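## Task

Take a single steel bushing off the turntable and put it in the crate, with every other bushing still on the turntable. The crate must stay level and inside its corner guides. The result must hold without the robot supporting it, and nothing the robot is touching at the end may settle more than about a centimetre once released.

## Robot and tools

Robot: one arm (yam_ultra) with six revolute joints and a two-finger parallel gripper. The only camera is cam_wrist, a 616x616 fisheye mounted on the hand (K fx 223.246, fy 222.576, cx 310.329, cy 305.669; pose follows the reported joints, so expect a few mm and about half a degree of error). The simulation keeps running while replies are being written, so the arm may drift or sag between calls.

Frames. World (scene) frame: origin on the table top under the arm base, +z up, +y to the left when facing +x. The base may be slightly tilted and the printed hand position can be somewhat wrong, worse at long reach. Gripper frame: fingers point along its +z, and they close and open along its y. end_effector_position is the midpoint between the finger pads, roughly 1 cm short of the fingertips.

The 7-number row (used by execute_actions and move): [dx, dy, dz, rx, ry, rz, opening], each in [-1, 1]. The first six are an offset, expressed in the gripper's own axes, from a reference pose: the gripper pose in the most recent result that reported it. Before any result in the current scene has shown it, and for the second or later call inside one reply, the reference is wherever the hand is when that action begins. Scale: 1.0 equals 0.6 m for dx, dy, dz and 180 degrees for the rotation; rx, ry, rz form a single rotation vector. Every row in a list is counted from that same reference, not chained from the row before. opening is absolute, not an offset: +1 is fully open (0.094 m), -1 closed. All-zero offsets are not a hold; they pull the hand back to the reference pose.

execute_actions(actions, pictures). actions is a list holding at most one item. Empty list: no command, just returns the state. Motion item: {"rows": [...1 to 15 rows...], "steps": n} with n up to 15 (default 15); each step lasts 1/30 s and uses one row, the final row repeating if rows run out. Wait item: {"steps": n} with n up to 300, counted from the previous result, so time spent replying is included. pictures (boolean) toggles the camera images. A rejected call moves nothing.

move(target, speed). target is one row as above, same reference rule. speed is the path's top linear speed in m/s, 0.002 to 0.5 (default 0.25); rotation is capped at twice that in rad/s. The hand travels a straight path lasting 0.5 to 10 s (longer paths stop early, short of the target), turning the shorter way. The path starts when the arm is at rest or after 3 s. It does not avoid obstacles, the hand can lag, wander or overshoot the speed (especially near full stretch), and the opening is applied at the start. The result adds a move: line giving the outcome (done, off_target, moving, held, fault), the limits that acted (paced: pose was clipped; held: a safety check blocked some steps, after which the arm may jump quickly), and the distance left to target.

wait(seconds): 0 to 10 s of no new command. zoom_image(camera="cam_wrist", region=[x0, y0, x1, y1]): enlarges part of the latest image, pixel coordinates from the top-left, at most 504x504. read_manual(section="licences"): licence text only. finished_scene(scene): 1 or 2; ends that scene for good, reports success and gives the next task. A reply with no tool call ends everything.

Controller behaviour. Each step the commanded pose is limited to within 70 mm and 16 degrees of the measured pose, then joints move by damped inverse kinematics, favouring position over orientation; the elbow never fully straightens. After the last step the arm only continues to that last clipped pose, so large moves may need several actions; check the reported pose. The arm usually ends a centimetre or more low; to keep it at height, aim higher in the first call of a reply and use zeros afterwards, raising the aim if it still droops.

Reading results. State line: position in metres and quaternion (w, x, y, z) in the world frame. Joint positions and velocities: waist, shoulder, elbow, wrist pitch, wrist yaw, wrist roll (rad, rad/s), then finger-pad gap (m). Ranges: waist -2.618 to 3.054, shoulder 0.000 to 3.142, elbow 0.000 to 3.142, wrist pitch -1.571 to 1.571, wrist yaw -1.571 to 1.571, wrist roll -2.094 to 2.094. "pose unreachable" means the clearance check (which treats the base mount as part of the arm) altered or stopped a command; HELD flags the affected steps. "Hand target" is the pose the controller is currently heading for. grip_measured is the finger opening on the command scale, possibly off by about 1 mm throughout a scene. To grasp, command roughly 0.03 below grip_measured (less for a gentler hold); pad force tops out near 50 to 62 N. FAULT lines report stops; MOTOR HOT appears at 75 °C, 90 °C halts the arm for 10 s, and at 100 °C the arm and gripper go limp and fall. Holding loads heats motors, so avoid long holds.

Cautions: random tugs may pull on a held part or shove loose items. Do not drop, slam, hit hard or push hard; do not knock anything off the table or tip or shift the crate out of its guides. Release the bushing so it rests in the crate on its own, and leave nothing the robot touches in a state where it will sink once let go.

Each tool is called after "Request:" by a JSON object that holds its "op" and its "data", one argument or row to a line.

## Session

Request:
{"op": "execute_actions", "data": {
  "actions": []
}}

Scene clock: 0.00 s of 7600.00 s.
end_effector_position=(+0.3754, -0.0908, +0.1787) grip_measured=+1.000 end_effector_quat_wxyz=(-0.032, +0.733, -0.679, +0.032)
Joint positions: [-0.347  1.752  1.177 -0.685 -0.217 -1.956  0.094]
Joint velocities: [-0.002  0.002  0.002  0.007 -0.051 -0.037  0.   ]
Hand target: +0.380, -0.091, +0.187; -0.040, +0.732, -0.679, +0.039

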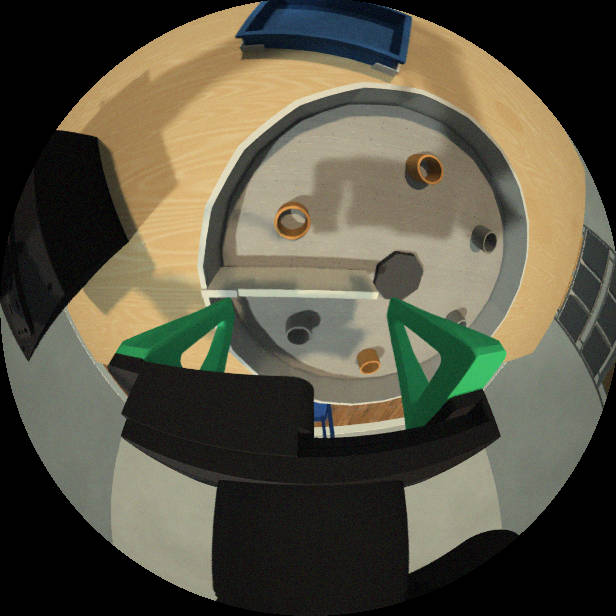

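Request:
{"op": "wait", "data": {
  "seconds": 2
}}

Request:
{"op": "wait", "data": {
  "seconds": 4
}}

Scene clock: 4.20 s of 7600.00 s.
end_effector_position=(+0.3754, -0.0908, +0.1787) grip_measured=+1.000 end_effector_quat_wxyz=(-0.032, +0.733, -0.679, +0.032)
Joint positions: [-0.347  1.752  1.177 -0.685 -0.217 -1.956  0.094]
Joint velocities: [-0.012 -0.012  0.002  0.007 -0.022 -0.037  0.   ]
Hand target: +0.380, -0.091, +0.187; -0.040, +0.732, -0.679, +0.039
Steps of this call (steps 1 to 126: nothing new was sent). Readings (end_effector_position):
1: (+0.3754, -0.0908, +0.1787)
2: (+0.3754, -0.0908, +0.1787)
4: (+0.3754, -0.0908, +0.1787)
8: (+0.3754, -0.0908, +0.1787)
126: the state above

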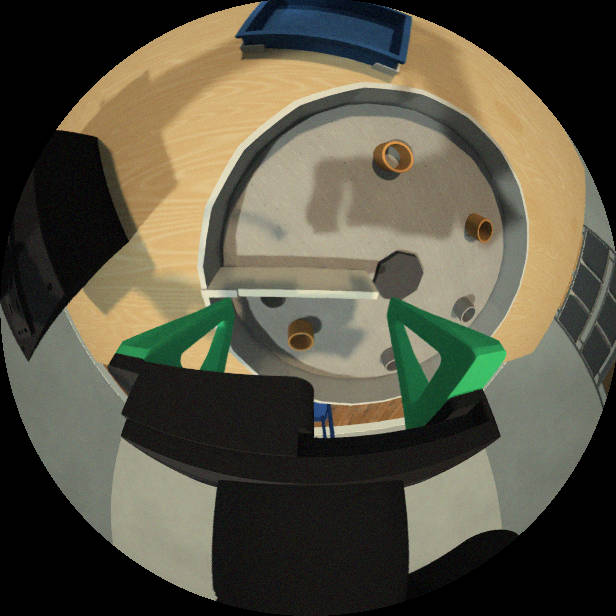

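Scene clock: 8.20 s of 7600.00 s.
end_effector_position=(+0.3754, -0.0908, +0.1787) grip_measured=+1.000 end_effector_quat_wxyz=(-0.032, +0.733, -0.679, +0.032)
Joint positions: [-0.347  1.752  1.177 -0.685 -0.217 -1.956  0.094]
Joint velocities: [-0.017  0.002 -0.002 -0.037 -0.11   0.051  0.   ]
Hand target: +0.380, -0.091, +0.187; -0.040, +0.732, -0.679, +0.039
Steps of this call (steps 1 to 120: nothing new was sent). Readings (end_effector_position):
1: (+0.3754, -0.0908, +0.1787)
2: (+0.3754, -0.0908, +0.1787)
4: (+0.3754, -0.0908, +0.1787)
8: (+0.3754, -0.0908, +0.1787)
120: the state above

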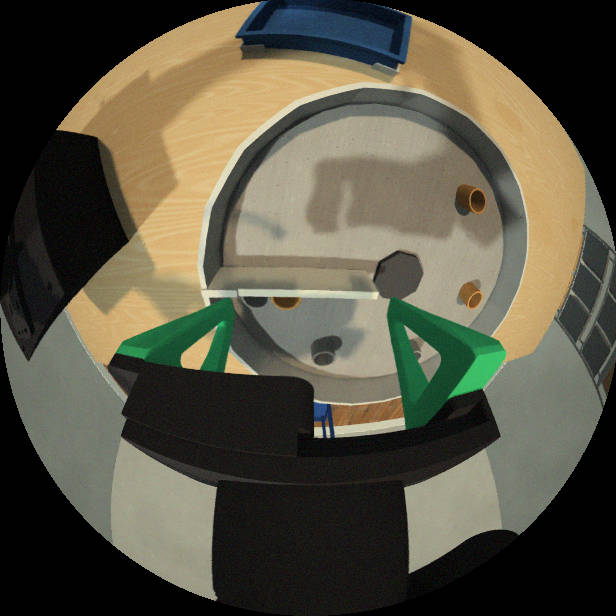

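Request:
{"op": "move", "data": {
  "target": [0.25,0.08,-0.02,0,0,0.95,1],
  "speed": 0.4
}}

Scene clock: 17.37 s of 7600.00 s.
end_effector_position=(+0.3275, -0.2358, +0.1778) grip_measured=+1.000 end_effector_quat_wxyz=(+0.021, +0.614, +0.789, +0.027)
Joint positions: [-0.766  1.975  1.368 -0.795 -0.317  0.586  0.094]
Joint velocities: [ 0.017  0.002 -0.017 -0.037  0.037  0.051  0.   ]
Hand target: +0.334, -0.246, +0.188; +0.037, +0.619, +0.784, +0.026
Off the commanded pose: 0.016 m, 2 deg.
move: off_target
camera_calibration (this result's frames):
cam_wrist: T_world_to_cam=[[-0.965833, -0.247946, -0.0754253, 0.269621], [-0.244377, 0.774401, 0.583595, 0.163364], [-0.086291, 0.582088, -0.808534, 0.431341], [0, 0, 0, 1]] pos_world=[0.337552, -0.310736, 0.273751]

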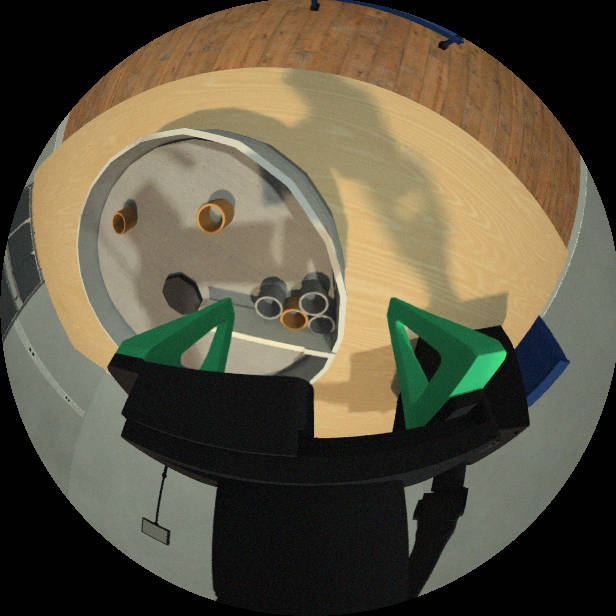

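Request:
{"op": "move", "data": {
  "target": [0.09,0.09,0.05,0.022,0,0.08,0.3]
}}

Request:
{"op": "zoom_image", "data": {
  "camera": "cam_wrist",
  "region": [180,180,440,400]
}}

Scene clock: 23.70 s of 7600.00 s.
end_effector_position=(+0.3635, -0.1606, +0.1456) grip_measured=+0.303 end_effector_quat_wxyz=(-0.024, +0.707, +0.707, +0.009)
Joint positions: [-0.518  2.004  1.368 -0.786 -0.251  1.064  0.061]
Joint velocities: [ 0.002 -0.012  0.007 -0.022  0.051  0.081 -0.   ]
Hand target: +0.370, -0.169, +0.151; -0.006, +0.709, +0.705, +0.004
Off the commanded pose: 0.012 m, 2 deg.
move: off_target
camera_calibration (this result's frames):
cam_wrist: T_world_to_cam=[[-0.999918, -0.00400209, 0.0121984, 0.359406], [0.00446066, 0.782668, 0.622423, 0.0379256], [-0.0120383, 0.622427, -0.782586, 0.340372], [0, 0, 0, 1]] pos_world=[0.363304, -0.240101, 0.23838]

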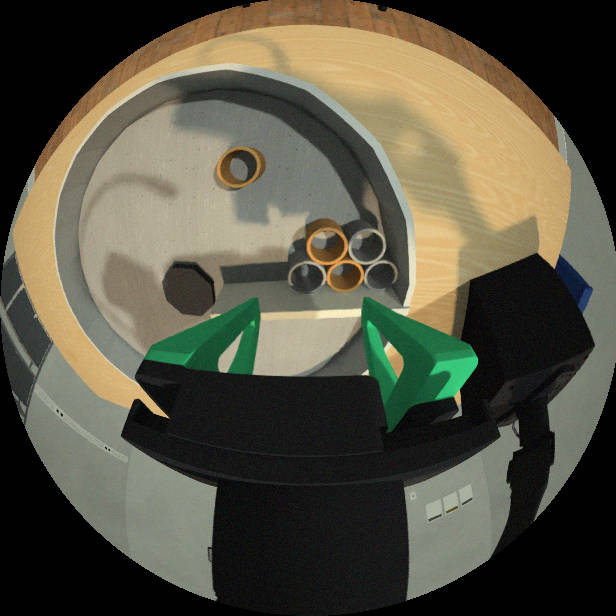

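Region (180, 180, 440, 400) of cam_wrist's 616x616 image, scaled by 1.938, with more detail than that image has; it fills the top 426 rows of this view, and the rest is white.

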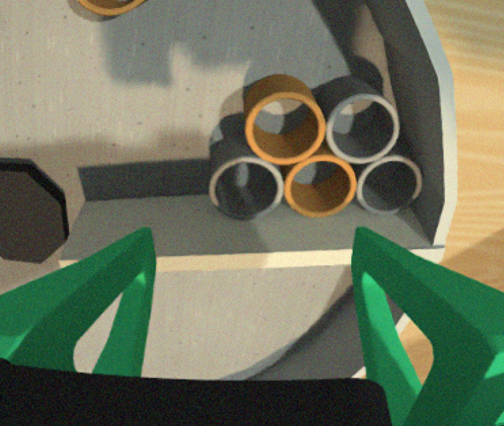

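Request:
{"op": "move", "data": {
  "target": [0.03,0.04,0.07,0,0.07,0,-0.5]
}}

Scene clock: 29.67 s of 7600.00 s.
end_effector_position=(+0.3746, -0.1405, +0.0940) grip_measured=-0.497 end_effector_quat_wxyz=(-0.108, +0.706, +0.696, +0.079)
Joint positions: [-0.51   2.231  1.501 -0.822 -0.431  1.042  0.024]
Joint velocities: [-0.007 -0.022 -0.022  0.051  0.022 -0.007 -0.   ]
Hand target: +0.385, -0.141, +0.103; -0.100, +0.702, +0.700, +0.088
Off the commanded pose: 0.016 m, 1 deg.
move: off_target
camera_calibration (this result's frames):
cam_wrist: T_world_to_cam=[[-0.999428, 0.00785744, 0.0328812, 0.370783], [0.0305057, 0.62881, 0.77696, 0.00833351], [-0.0145711, 0.777519, -0.628691, 0.295815], [0, 0, 0, 1]] pos_world=[0.374627, -0.238156, 0.16731]

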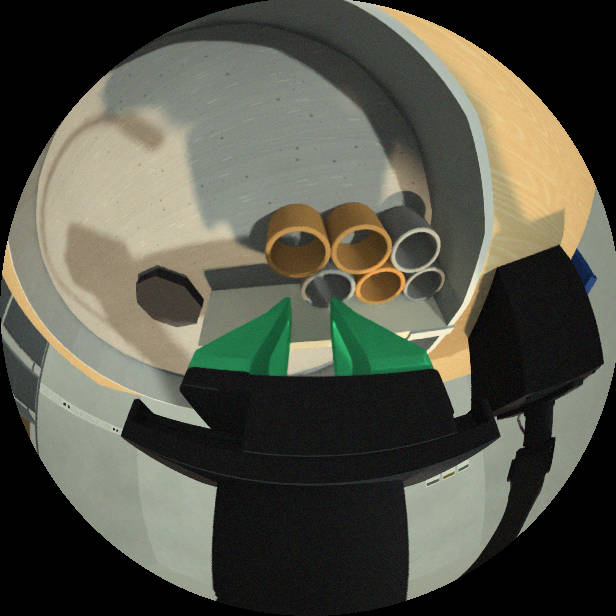

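Request:
{"op": "move", "data": {
  "target": [0.0,0.023,-0.03,0,0,0,-0.55]
}}

Request:
{"op": "zoom_image", "data": {
  "camera": "cam_wrist",
  "region": [210,200,410,380]
}}

Scene clock: 37.30 s of 7600.00 s.
end_effector_position=(+0.3815, -0.1416, +0.1040) grip_measured=-0.547 end_effector_quat_wxyz=(-0.115, +0.707, +0.693, +0.077)
Joint positions: [-0.51   2.241  1.568 -0.896 -0.431  1.041  0.021]
Joint velocities: [ 0.002  0.012  0.012 -0.007 -0.051  0.007 -0.001]
Hand target: +0.389, -0.145, +0.110; -0.107, +0.706, +0.695, +0.079
Off the commanded pose: 0.011 m, 1 deg.
move: off_target
camera_calibration (this result's frames):
cam_wrist: T_world_to_cam=[[-0.998822, 0.010403, 0.0473914, 0.375903], [0.043547, 0.622942, 0.781055, -0.00514149], [-0.0213968, 0.782199, -0.622662, 0.305759], [0, 0, 0, 1]] pos_world=[0.382227, -0.239872, 0.176586]

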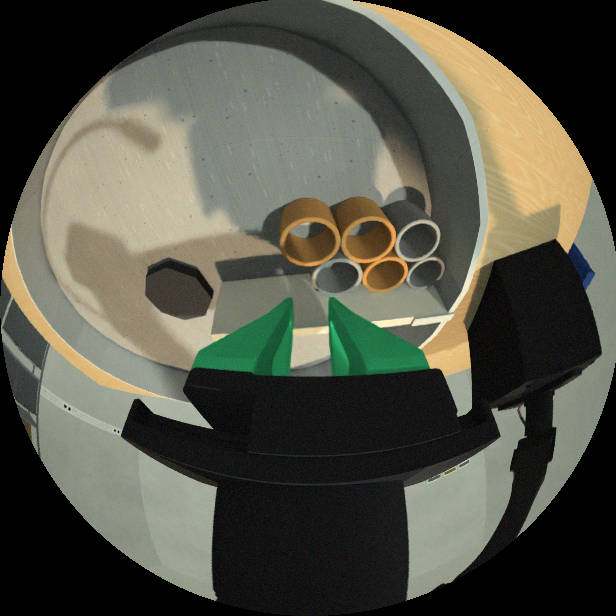

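Region (210, 200, 410, 380) of cam_wrist's 616x616 image, scaled by 2.520, with more detail than that image has; it fills the top 454 rows of this view, and the rest is white.

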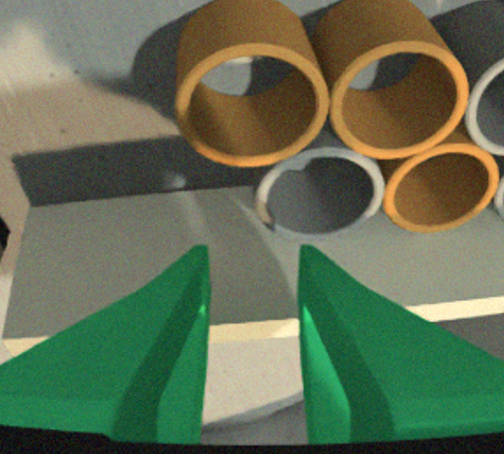

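Request:
{"op": "move", "data": {
  "target": [-0.005,0.008,0.018,0,0,0,-0.55],
  "speed": 0.1
}}

Scene clock: 41.97 s of 7600.00 s.
end_effector_position=(+0.3762, -0.1409, +0.0897) grip_measured=-0.547 end_effector_quat_wxyz=(-0.126, +0.709, +0.690, +0.073)
Joint positions: [-0.506  2.278  1.568 -0.881 -0.429  1.044  0.021]
Joint velocities: [-0.017 -0.007 -0.017 -0.037  0.007  0.022 -0.001]
Hand target: +0.385, -0.142, +0.093; -0.115, +0.707, +0.694, +0.077
Off the commanded pose: 0.010 m, 1 deg.
move: done
camera_calibration (this result's frames):
cam_wrist: T_world_to_cam=[[-0.997484, 0.0138241, 0.0695272, 0.369327], [0.0633179, 0.614759, 0.786169, -0.00330832], [-0.0318744, 0.788594, -0.614088, 0.30029], [0, 0, 0, 1]] pos_world=[0.378179, -0.239878, 0.161327]

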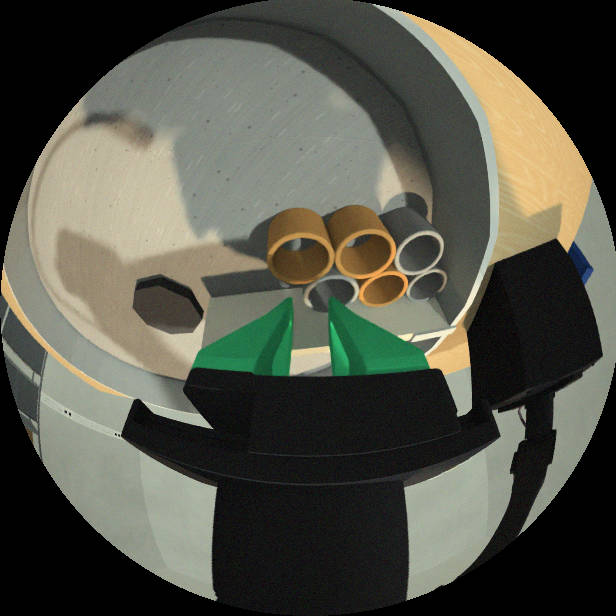

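Request:
{"op": "move", "data": {
  "target": [-0.001,0.012,0.016,-0.015,0,0,-0.55],
  "speed": 0.05
}}

Request:
{"op": "zoom_image", "data": {
  "camera": "cam_wrist",
  "region": [210,200,410,380]
}}

Scene clock: 45.63 s of 7600.00 s.
end_effector_position=(+0.3829, -0.1428, +0.0865) grip_measured=-0.547 end_effector_quat_wxyz=(-0.112, +0.712, +0.688, +0.083)
Joint positions: [-0.506  2.278  1.557 -0.834 -0.442  1.062  0.021]
Joint velocities: [ 0.002 -0.002 -0.007  0.007  0.095  0.037 -0.001]
Hand target: +0.382, -0.139, +0.080; -0.110, +0.711, +0.689, +0.089
Off the commanded pose: 0.008 m, 1 deg.
move: done
camera_calibration (this result's frames):
cam_wrist: T_world_to_cam=[[-0.999003, 0.0258888, 0.0363619, 0.381466], [0.0445809, 0.619314, 0.783876, 0.00798689], [-0.00222584, 0.784716, -0.619851, 0.288644], [0, 0, 0, 1]] pos_world=[0.381372, -0.241325, 0.158785]

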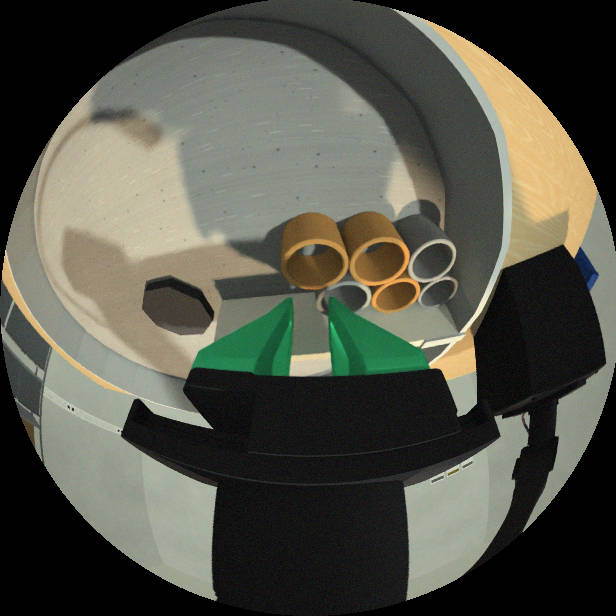

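Region (210, 200, 410, 380) of cam_wrist's 616x616 image, scaled by 2.520, with more detail than that image has; it fills the top 454 rows of this view, and the rest is white.

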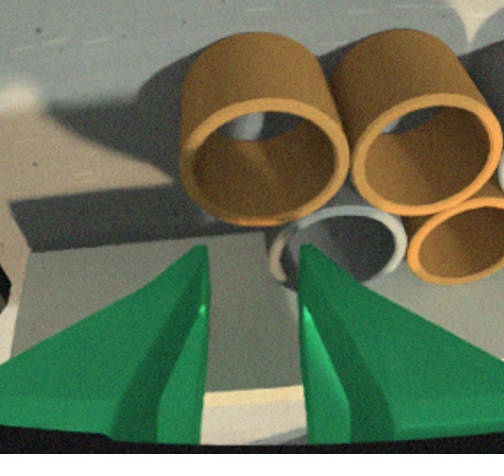

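Request:
{"op": "move", "data": {
  "target": [0.006,-0.009,0.028,0,0,0,-0.55],
  "speed": 0.05
}}

Request:
{"op": "zoom_image", "data": {
  "camera": "cam_wrist",
  "region": [210,200,410,380]
}}

Scene clock: 49.17 s of 7600.00 s.
end_effector_position=(+0.3827, -0.1422, +0.0860) grip_measured=-0.547 end_effector_quat_wxyz=(-0.107, +0.715, +0.686, +0.086)
Joint positions: [-0.506  2.269  1.537 -0.811 -0.446  1.074  0.021]
Joint velocities: [-0.012 -0.022 -0.012 -0.037 -0.022 -0.022  0.001]
Hand target: +0.377, -0.134, +0.072; -0.113, +0.712, +0.688, +0.083
Off the commanded pose: 0.017 m, 1 deg.
move: off_target
camera_calibration (this result's frames):
cam_wrist: T_world_to_cam=[[-0.999006, 0.0352746, 0.0272668, 0.383353], [0.0432912, 0.621237, 0.782426, 0.00892285], [0.0106607, 0.782829, -0.622146, 0.282814], [0, 0, 0, 1]] pos_world=[0.37957, -0.24046, 0.158517]

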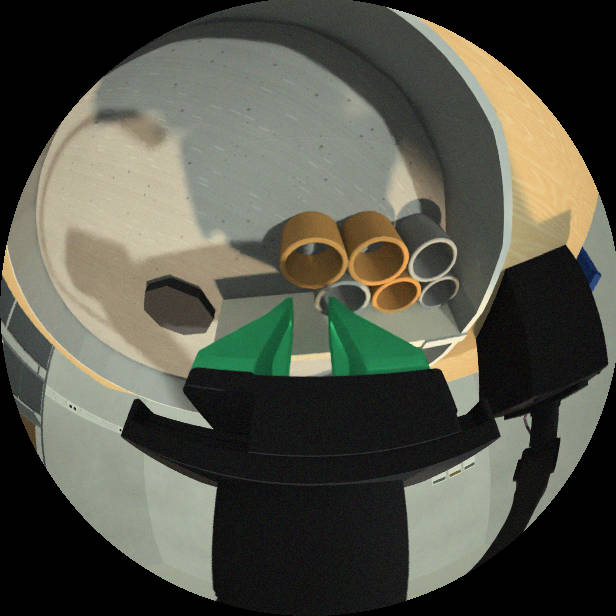

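Region (210, 200, 410, 380) of cam_wrist's 616x616 image, scaled by 2.520, with more detail than that image has; it fills the top 454 rows of this view, and the rest is white.

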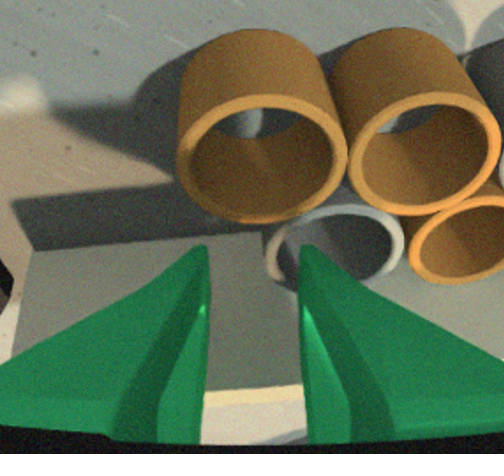

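Request:
{"op": "move", "data": {
  "target": [-0.008,-0.003,-0.025,0,0.03,0,-0.55],
  "speed": 0.08
}}

Request:
{"op": "move", "data": {
  "target": [-0.006,-0.002,0.012,0,0,0,-0.55],
  "speed": 0.05
}}

Request:
{"op": "zoom_image", "data": {
  "camera": "cam_wrist",
  "region": [210,200,410,380]
}}

Scene clock: 54.47 s of 7600.00 s.
end_effector_position=(+0.3735, -0.1431, +0.0913) grip_measured=-0.547 end_effector_quat_wxyz=(-0.148, +0.709, +0.680, +0.114)
Joint positions: [-0.549  2.313  1.597 -0.927 -0.519  0.99   0.021]
Joint velocities: [ 0.002  0.012 -0.007  0.022 -0.095 -0.007 -0.   ]
Hand target: +0.381, -0.151, +0.099; -0.138, +0.710, +0.680, +0.119
Off the commanded pose: 0.013 m, 1 deg.
move: off_target
camera_calibration (this result's frames):
cam_wrist: T_world_to_cam=[[-0.998428, 0.0304318, 0.0470644, 0.371304], [0.0560459, 0.54092, 0.839205, -0.0157008], [0.0000804529, 0.840524, -0.541775, 0.291746], [0, 0, 0, 1]] pos_world=[0.371577, -0.248026, 0.153762]

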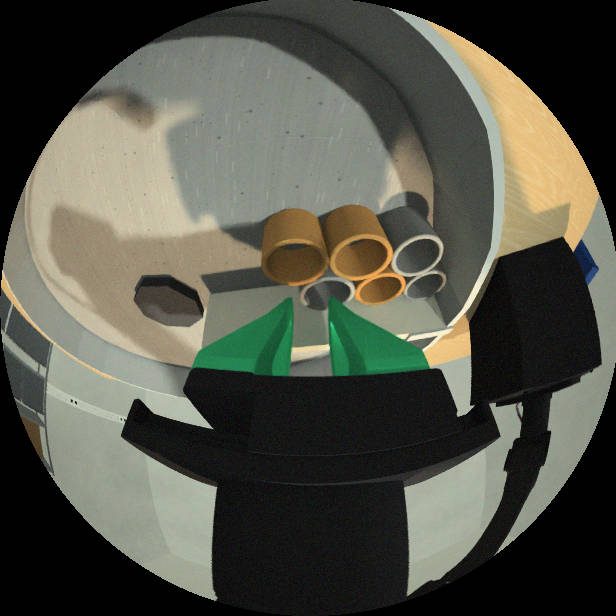

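Scene clock: 55.17 s of 7600.00 s.
end_effector_position=(+0.3715, -0.1433, +0.0853) grip_measured=-0.547 end_effector_quat_wxyz=(-0.152, +0.710, +0.679, +0.113)
Joint positions: [-0.549  2.329  1.597 -0.918 -0.52   0.99   0.021]
Joint velocities: [-0.002 -0.002  0.012 -0.022  0.051 -0.007 -0.   ]
Hand target: +0.372, -0.144, +0.083; -0.148, +0.709, +0.680, +0.113
Off the commanded pose: 0.002 m, 0 deg.
move: done
camera_calibration (this result's frames):
cam_wrist: T_world_to_cam=[[-0.998067, 0.0321123, 0.0532033, 0.369145], [0.0621236, 0.537143, 0.8412, -0.0134308], [-0.00156495, 0.84288, -0.5381, 0.28938], [0, 0, 0, 1]] pos_world=[0.369719, -0.248552, 0.147374]

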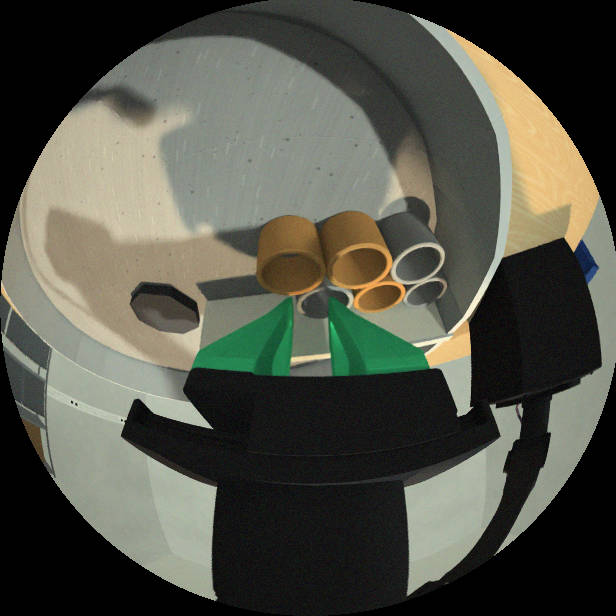

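Region (210, 200, 410, 380) of cam_wrist's 616x616 image, scaled by 2.520, with more detail than that image has; it fills the top 454 rows of this view, and the rest is white.

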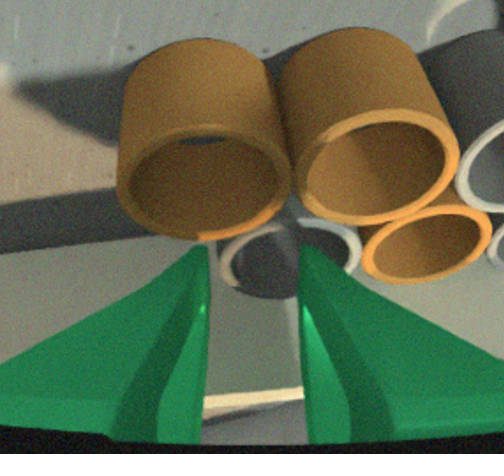

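Request:
{"op": "move", "data": {
  "target": [0.0,0.019,-0.017,0,0,0,-0.55],
  "speed": 0.08
}}

Request:
{"op": "move", "data": {
  "target": [-0.012,0.008,0.03,0,0,0,-0.55],
  "speed": 0.05
}}

Request:
{"op": "zoom_image", "data": {
  "camera": "cam_wrist",
  "region": [210,200,410,380]
}}

Scene clock: 58.33 s of 7600.00 s.
end_effector_position=(+0.3755, -0.1452, +0.0872) grip_measured=-0.547 end_effector_quat_wxyz=(-0.157, +0.711, +0.677, +0.112)
Joint positions: [-0.549  2.349  1.644 -0.957 -0.52   0.99   0.021]
Joint velocities: [ 0.007 -0.007 -0.012  0.037  0.037  0.007 -0.   ]
Hand target: +0.383, -0.147, +0.094; -0.151, +0.710, +0.679, +0.113
Off the commanded pose: 0.011 m, 1 deg.
move: off_target
camera_calibration (this result's frames):
cam_wrist: T_world_to_cam=[[-0.997376, 0.0344953, 0.0636555, 0.37235], [0.072245, 0.53191, 0.843713, -0.0189768], [-0.00475486, 0.846098, -0.533006, 0.293179], [0, 0, 0, 1]] pos_world=[0.374137, -0.250809, 0.148575]

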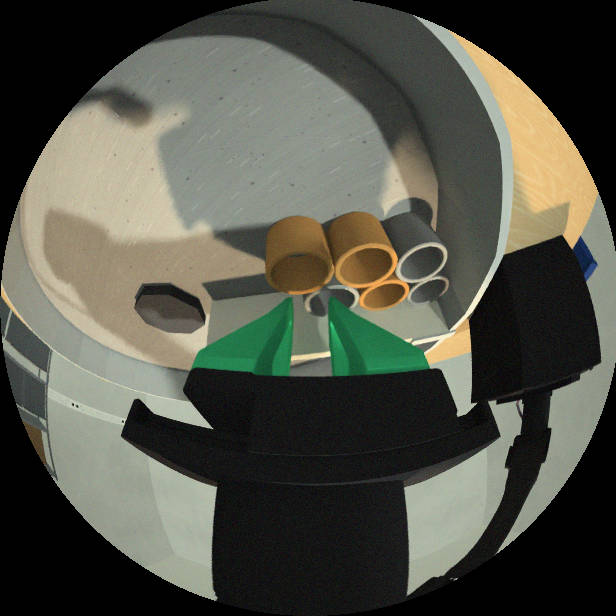

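Scene clock: 59.03 s of 7600.00 s.
end_effector_position=(+0.3716, -0.1442, +0.0784) grip_measured=-0.547 end_effector_quat_wxyz=(-0.166, +0.716, +0.669, +0.111)
Joint positions: [-0.548  2.373  1.644 -0.95  -0.523  1.001  0.021]
Joint velocities: [ 0.012 -0.007 -0.012  0.007  0.037 -0.051 -0.001]
Hand target: +0.378, -0.145, +0.068; -0.158, +0.711, +0.676, +0.112
Off the commanded pose: 0.013 m, 1 deg.
move: off_target
camera_calibration (this result's frames):
cam_wrist: T_world_to_cam=[[-0.995548, 0.0480915, 0.0810648, 0.368869], [0.0942452, 0.52123, 0.848196, -0.0219477], [-0.00146239, 0.85206, -0.523442, 0.286521], [0, 0, 0, 1]] pos_world=[0.369714, -0.250433, 0.138691]

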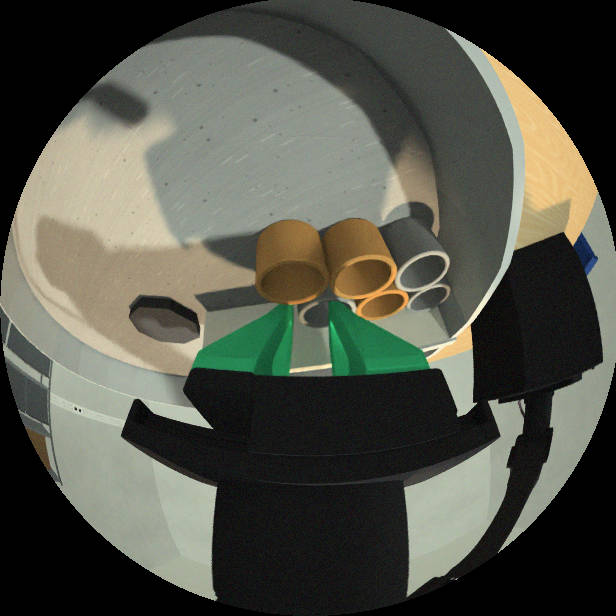

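Region (210, 200, 410, 380) of cam_wrist's 616x616 image, scaled by 2.520, with more detail than that image has; it fills the top 454 rows of this view, and the rest is white.

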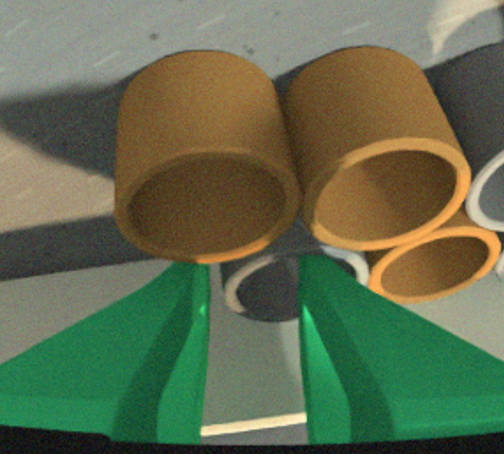

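Request:
{"op": "move", "data": {
  "target": [0.02,0.014,-0.008,-0.01,0,0,-0.62],
  "speed": 0.05
}}

Request:
{"op": "move", "data": {
  "target": [0,0.008,0.03,0,0,0,-0.62],
  "speed": 0.04
}}

Request:
{"op": "zoom_image", "data": {
  "camera": "cam_wrist",
  "region": [210,200,410,380]
}}

Scene clock: 63.03 s of 7600.00 s.
end_effector_position=(+0.3745, -0.1433, +0.0772) grip_measured=-0.617 end_effector_quat_wxyz=(-0.163, +0.721, +0.665, +0.110)
Joint positions: [-0.542  2.373  1.644 -0.938 -0.523  1.026  0.018]
Joint velocities: [-0.007 -0.002 -0.022  0.051 -0.081 -0.051 -0.   ]
Hand target: +0.382, -0.135, +0.086; -0.156, +0.718, +0.668, +0.121
Off the commanded pose: 0.014 m, 2 deg.
move: off_target
camera_calibration (this result's frames):
cam_wrist: T_world_to_cam=[[-0.994772, 0.0627637, 0.0805556, 0.373712], [0.10155, 0.52478, 0.845159, -0.0236684], [0.0107714, 0.848921, -0.52841, 0.280447], [0, 0, 0, 1]] pos_world=[0.371141, -0.249112, 0.13809]

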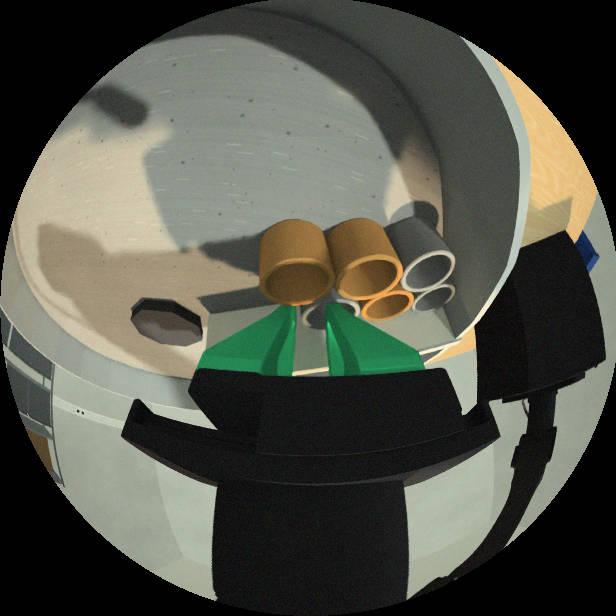

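Scene clock: 63.73 s of 7600.00 s.
end_effector_position=(+0.3743, -0.1431, +0.0760) grip_measured=-0.617 end_effector_quat_wxyz=(-0.164, +0.726, +0.660, +0.104)
Joint positions: [-0.538  2.374  1.644 -0.936 -0.515  1.046  0.018]
Joint velocities: [ 0.007 -0.002  0.007  0.007  0.066 -0.007  0.   ]
Hand target: +0.377, -0.136, +0.061; -0.164, +0.721, +0.665, +0.110
Off the commanded pose: 0.017 m, 1 deg.
move: off_target
camera_calibration (this result's frames):
cam_wrist: T_world_to_cam=[[-0.992953, 0.0757576, 0.0911356, 0.373982], [0.117515, 0.529909, 0.839873, -0.0274836], [0.0153331, 0.844664, -0.535078, 0.27789], [0, 0, 0, 1]] pos_world=[0.370315, -0.248492, 0.137692]

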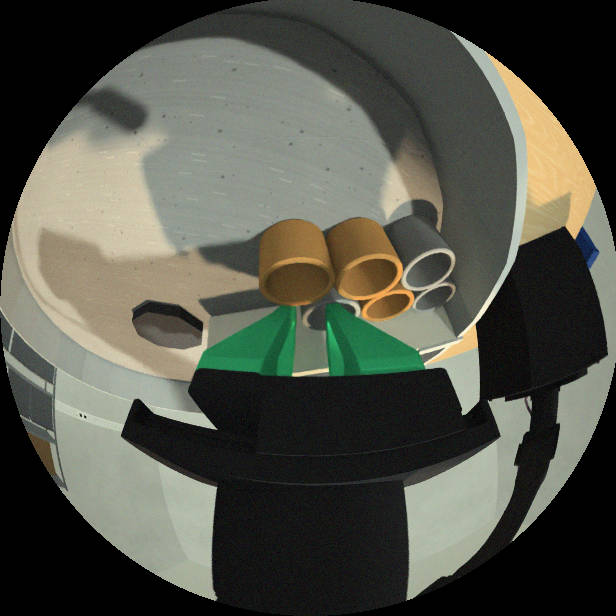

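Region (210, 200, 410, 380) of cam_wrist's 616x616 image, scaled by 2.520, with more detail than that image has; it fills the top 454 rows of this view, and the rest is white.

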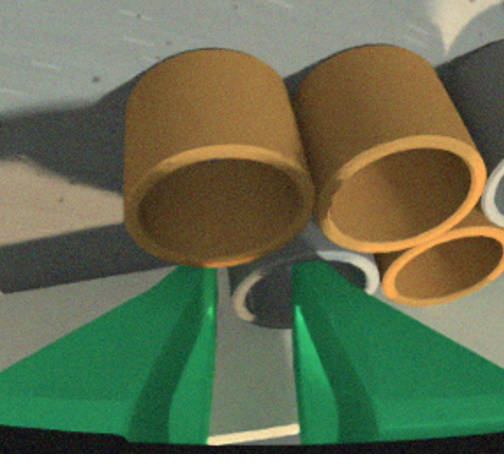

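Request:
{"op": "move", "data": {
  "target": [0.0,0,-0.09,0,0,0,-0.6]
}}

Request:
{"op": "move", "data": {
  "target": [-0.05,-0.08,-0.03,0.075,-0.118,-0.523,-0.6],
  "speed": 0.4
}}

Scene clock: 71.67 s of 7600.00 s.
end_effector_position=(+0.3686, -0.1543, +0.1088) grip_measured=-0.603 end_effector_quat_wxyz=(-0.185, +0.727, +0.653, +0.103)
Joint positions: [-0.587  2.357  1.729 -1.112 -0.516  0.982  0.019]
Joint velocities: [-0.012  0.002 -0.017 -0.007  0.022 -0.007  0.   ]
Hand target: +0.378, -0.163, +0.126; -0.163, +0.726, +0.660, +0.104
Off the commanded pose: 0.021 m, 3 deg.
move: off_target
camera_calibration (this result's frames):
cam_wrist: T_world_to_cam=[[-0.989134, 0.0776033, 0.124868, 0.361326], [0.146984, 0.503717, 0.851273, -0.0646169], [0.0031633, 0.860376, -0.50965, 0.309137], [0, 0, 0, 1]] pos_world=[0.365919, -0.261466, 0.16744]

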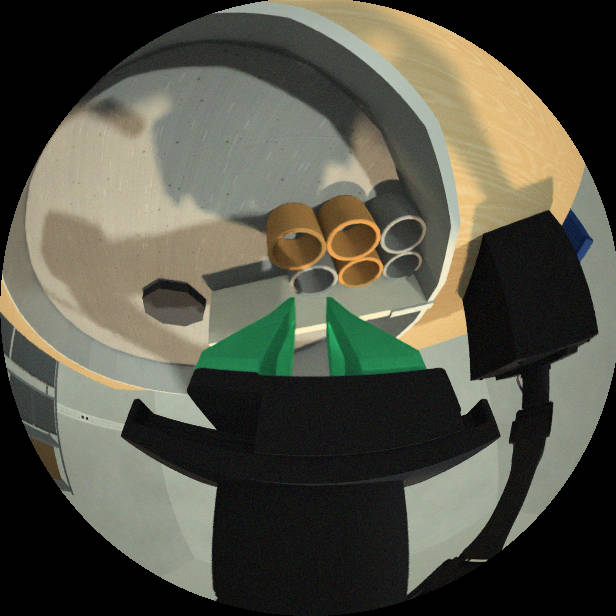

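Scene clock: 74.50 s of 7600.00 s.
end_effector_position=(+0.3163, -0.1787, +0.1118) grip_measured=-0.603 end_effector_quat_wxyz=(-0.037, +0.002, +0.999, +0.026)
Joint positions: [-0.592  2.048  1.236 -0.679 -0.236 -0.59   0.019]
Joint velocities: [-0.007 -0.012 -0.022  0.051 -0.037 -0.139  0.001]
Hand target: +0.320, -0.185, +0.122; -0.019, +0.001, +1.000, +0.015
Off the commanded pose: 0.011 m, 3 deg.
move: off_target
camera_calibration (this result's frames):
cam_wrist: T_world_to_cam=[[-0.00201871, -0.998214, -0.0597115, -0.172738], [-0.765099, -0.0369072, 0.642854, 0.167938], [-0.643909, 0.046983, -0.763658, 0.419508], [0, 0, 0, 1]] pos_world=[0.398266, -0.185941, 0.202086]

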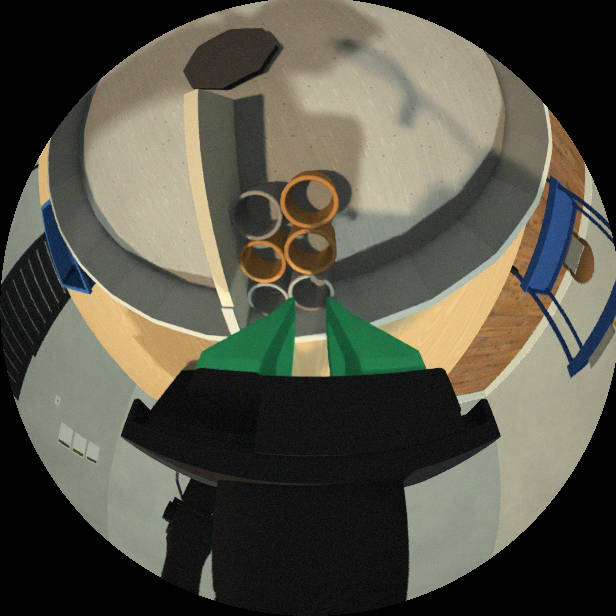

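Request:
{"op": "move", "data": {
  "target": [0.008,-0.034,0.022,0,0.05,0,-0.6],
  "speed": 0.1
}}

Request:
{"op": "zoom_image", "data": {
  "camera": "cam_wrist",
  "region": [210,200,410,380]
}}

Scene clock: 82.57 s of 7600.00 s.
end_effector_position=(+0.3095, -0.1914, +0.0924) grip_measured=-0.603 end_effector_quat_wxyz=(-0.104, +0.004, +0.994, +0.039)
Joint positions: [-0.592  2.202  1.401 -0.817 -0.182 -0.61   0.019]
Joint velocities: [-0.002 -0.007  0.002  0.037 -0.007 -0.007  0.   ]
Hand target: +0.309, -0.198, +0.097; -0.114, +0.000, +0.993, +0.027
Off the commanded pose: 0.009 m, 2 deg.
move: done
camera_calibration (this result's frames):
cam_wrist: T_world_to_cam=[[-0.012987, -0.996333, -0.0845695, -0.180523], [-0.672838, -0.053857, 0.737827, 0.13419], [-0.739676, 0.0664838, -0.669671, 0.425613], [0, 0, 0, 1]] pos_world=[0.402759, -0.20093, 0.170746]

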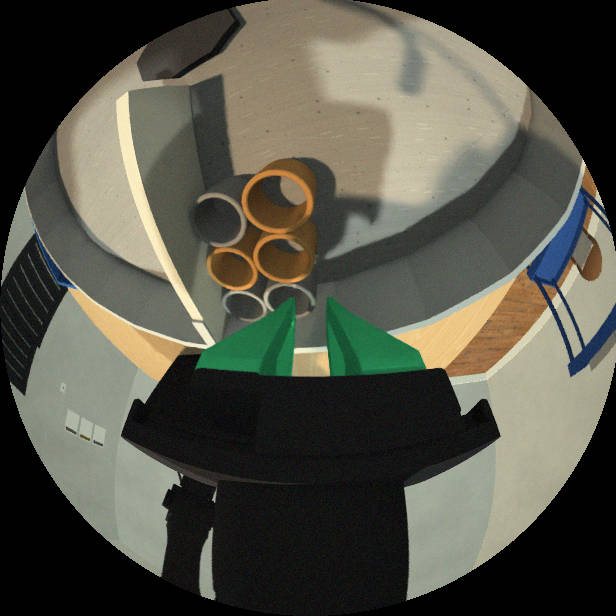

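Region (210, 200, 410, 380) of cam_wrist's 616x616 image, scaled by 2.520, with more detail than that image has; it fills the top 454 rows of this view, and the rest is white.

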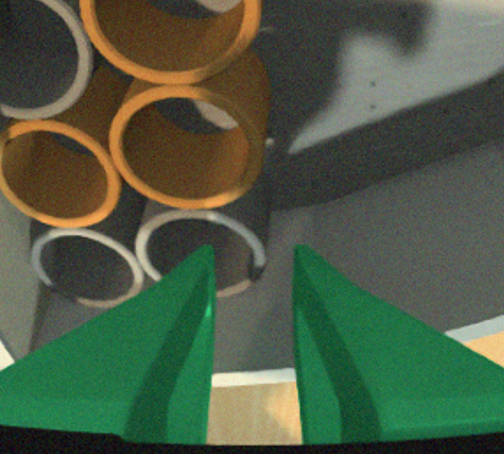

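Request:
{"op": "move", "data": {
  "target": [0.012,-0.006,0.02,0,0,-0.08,-0.6],
  "speed": 0.05
}}

Request:
{"op": "zoom_image", "data": {
  "camera": "cam_wrist",
  "region": [210,200,410,380]
}}

Scene clock: 88.13 s of 7600.00 s.
end_effector_position=(+0.3095, -0.1915, +0.0863) grip_measured=-0.603 end_effector_quat_wxyz=(-0.090, -0.124, +0.987, +0.050)
Joint positions: [-0.592  2.208  1.382 -0.779 -0.19  -0.865  0.019]
Joint velocities: [ 0.002 -0.002 -0.007 -0.022 -0.051  0.022  0.001]
Hand target: +0.300, -0.194, +0.082; -0.098, -0.121, +0.986, +0.051
Off the commanded pose: 0.011 m, 1 deg.
move: off_target
camera_calibration (this result's frames):
cam_wrist: T_world_to_cam=[[0.23752, -0.962715, -0.129476, -0.248362], [-0.658847, -0.257608, 0.706794, 0.0980365], [-0.713796, -0.0825729, -0.695469, 0.387175], [0, 0, 0, 1]] pos_world=[0.399946, -0.181876, 0.16782]

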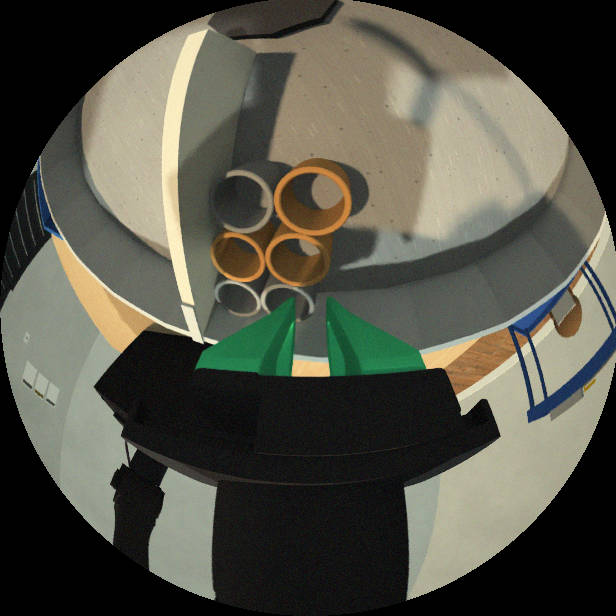

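Region (210, 200, 410, 380) of cam_wrist's 616x616 image, scaled by 2.520, with more detail than that image has; it fills the top 454 rows of this view, and the rest is white.

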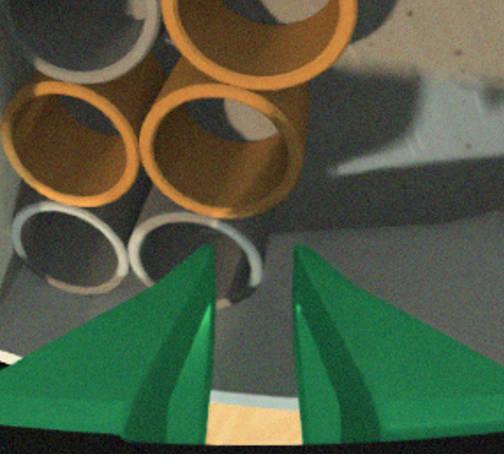

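Request:
{"op": "move", "data": {
  "target": [0.005,0,-0.008,0,0.11,0,-0.65],
  "speed": 0.1
}}

Request:
{"op": "move", "data": {
  "target": [0.0,0,0.025,0,0,0,-0.65],
  "speed": 0.04
}}

Request:
{"op": "zoom_image", "data": {
  "camera": "cam_wrist",
  "region": [210,200,410,380]
}}

Scene clock: 95.17 s of 7600.00 s.
end_effector_position=(+0.3055, -0.1885, +0.0820) grip_measured=-0.647 end_effector_quat_wxyz=(-0.249, -0.130, +0.959, +0.036)
Joint positions: [-0.488  2.401  1.688 -1.113  0.023 -0.781  0.017]
Joint velocities: [-0.017 -0.007 -0.012 -0.154  0.051 -0.007  0.   ]
Hand target: +0.307, -0.192, +0.090; -0.258, -0.130, +0.957, +0.031
Off the commanded pose: 0.011 m, 2 deg.
move: off_target
camera_calibration (this result's frames):
cam_wrist: T_world_to_cam=[[0.230844, -0.962376, -0.143331, -0.241876], [-0.39597, -0.227479, 0.889641, 0.00959703], [-0.888774, -0.148614, -0.433584, 0.401135], [0, 0, 0, 1]] pos_world=[0.416154, -0.170979, 0.13072]

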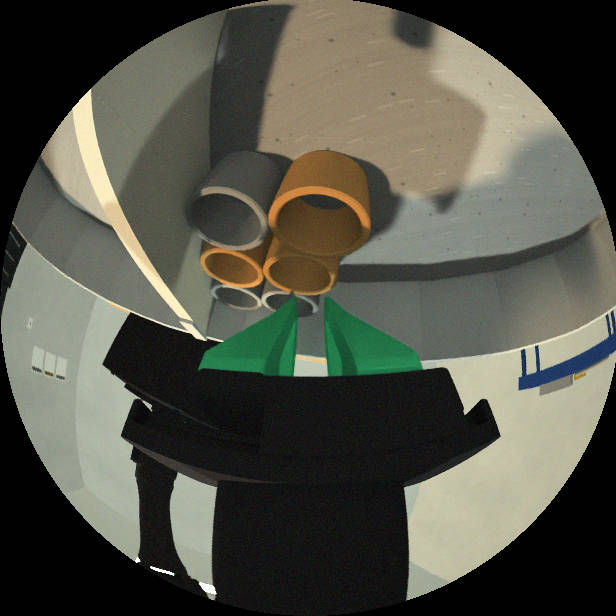

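Scene clock: 95.87 s of 7600.00 s.
end_effector_position=(+0.3052, -0.1888, +0.0808) grip_measured=-0.647 end_effector_quat_wxyz=(-0.248, -0.130, +0.959, +0.035)
Joint positions: [-0.488  2.401  1.683 -1.106  0.024 -0.781  0.017]
Joint velocities: [-0.007  0.002 -0.002  0.007  0.037  0.037 -0.   ]
Hand target: +0.298, -0.188, +0.069; -0.249, -0.130, +0.959, +0.037
Off the commanded pose: 0.014 m, 0 deg.
move: off_target
camera_calibration (this result's frames):
cam_wrist: T_world_to_cam=[[0.231854, -0.962415, -0.141426, -0.24266], [-0.397711, -0.226467, 0.889123, 0.011276], [-0.887733, -0.1499, -0.43527, 0.39987], [0, 0, 0, 1]] pos_world=[0.415724, -0.171045, 0.129707]

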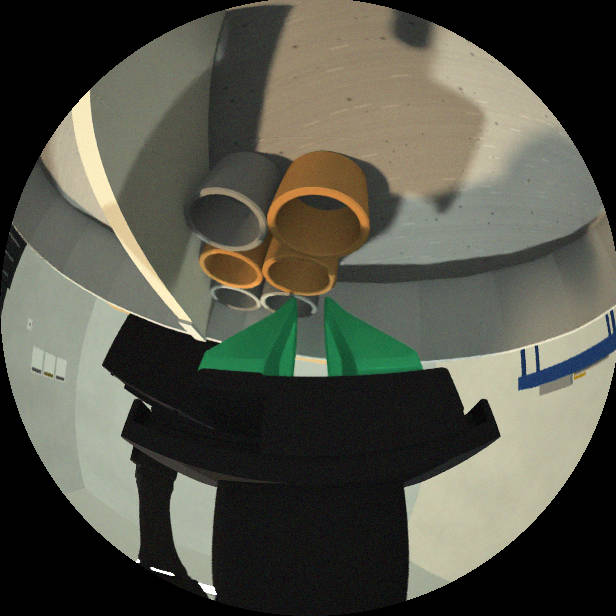

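Region (210, 200, 410, 380) of cam_wrist's 616x616 image, scaled by 2.520, with more detail than that image has; it fills the top 454 rows of this view, and the rest is white.

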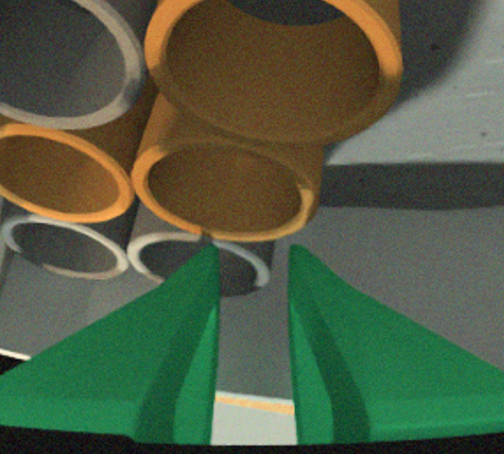

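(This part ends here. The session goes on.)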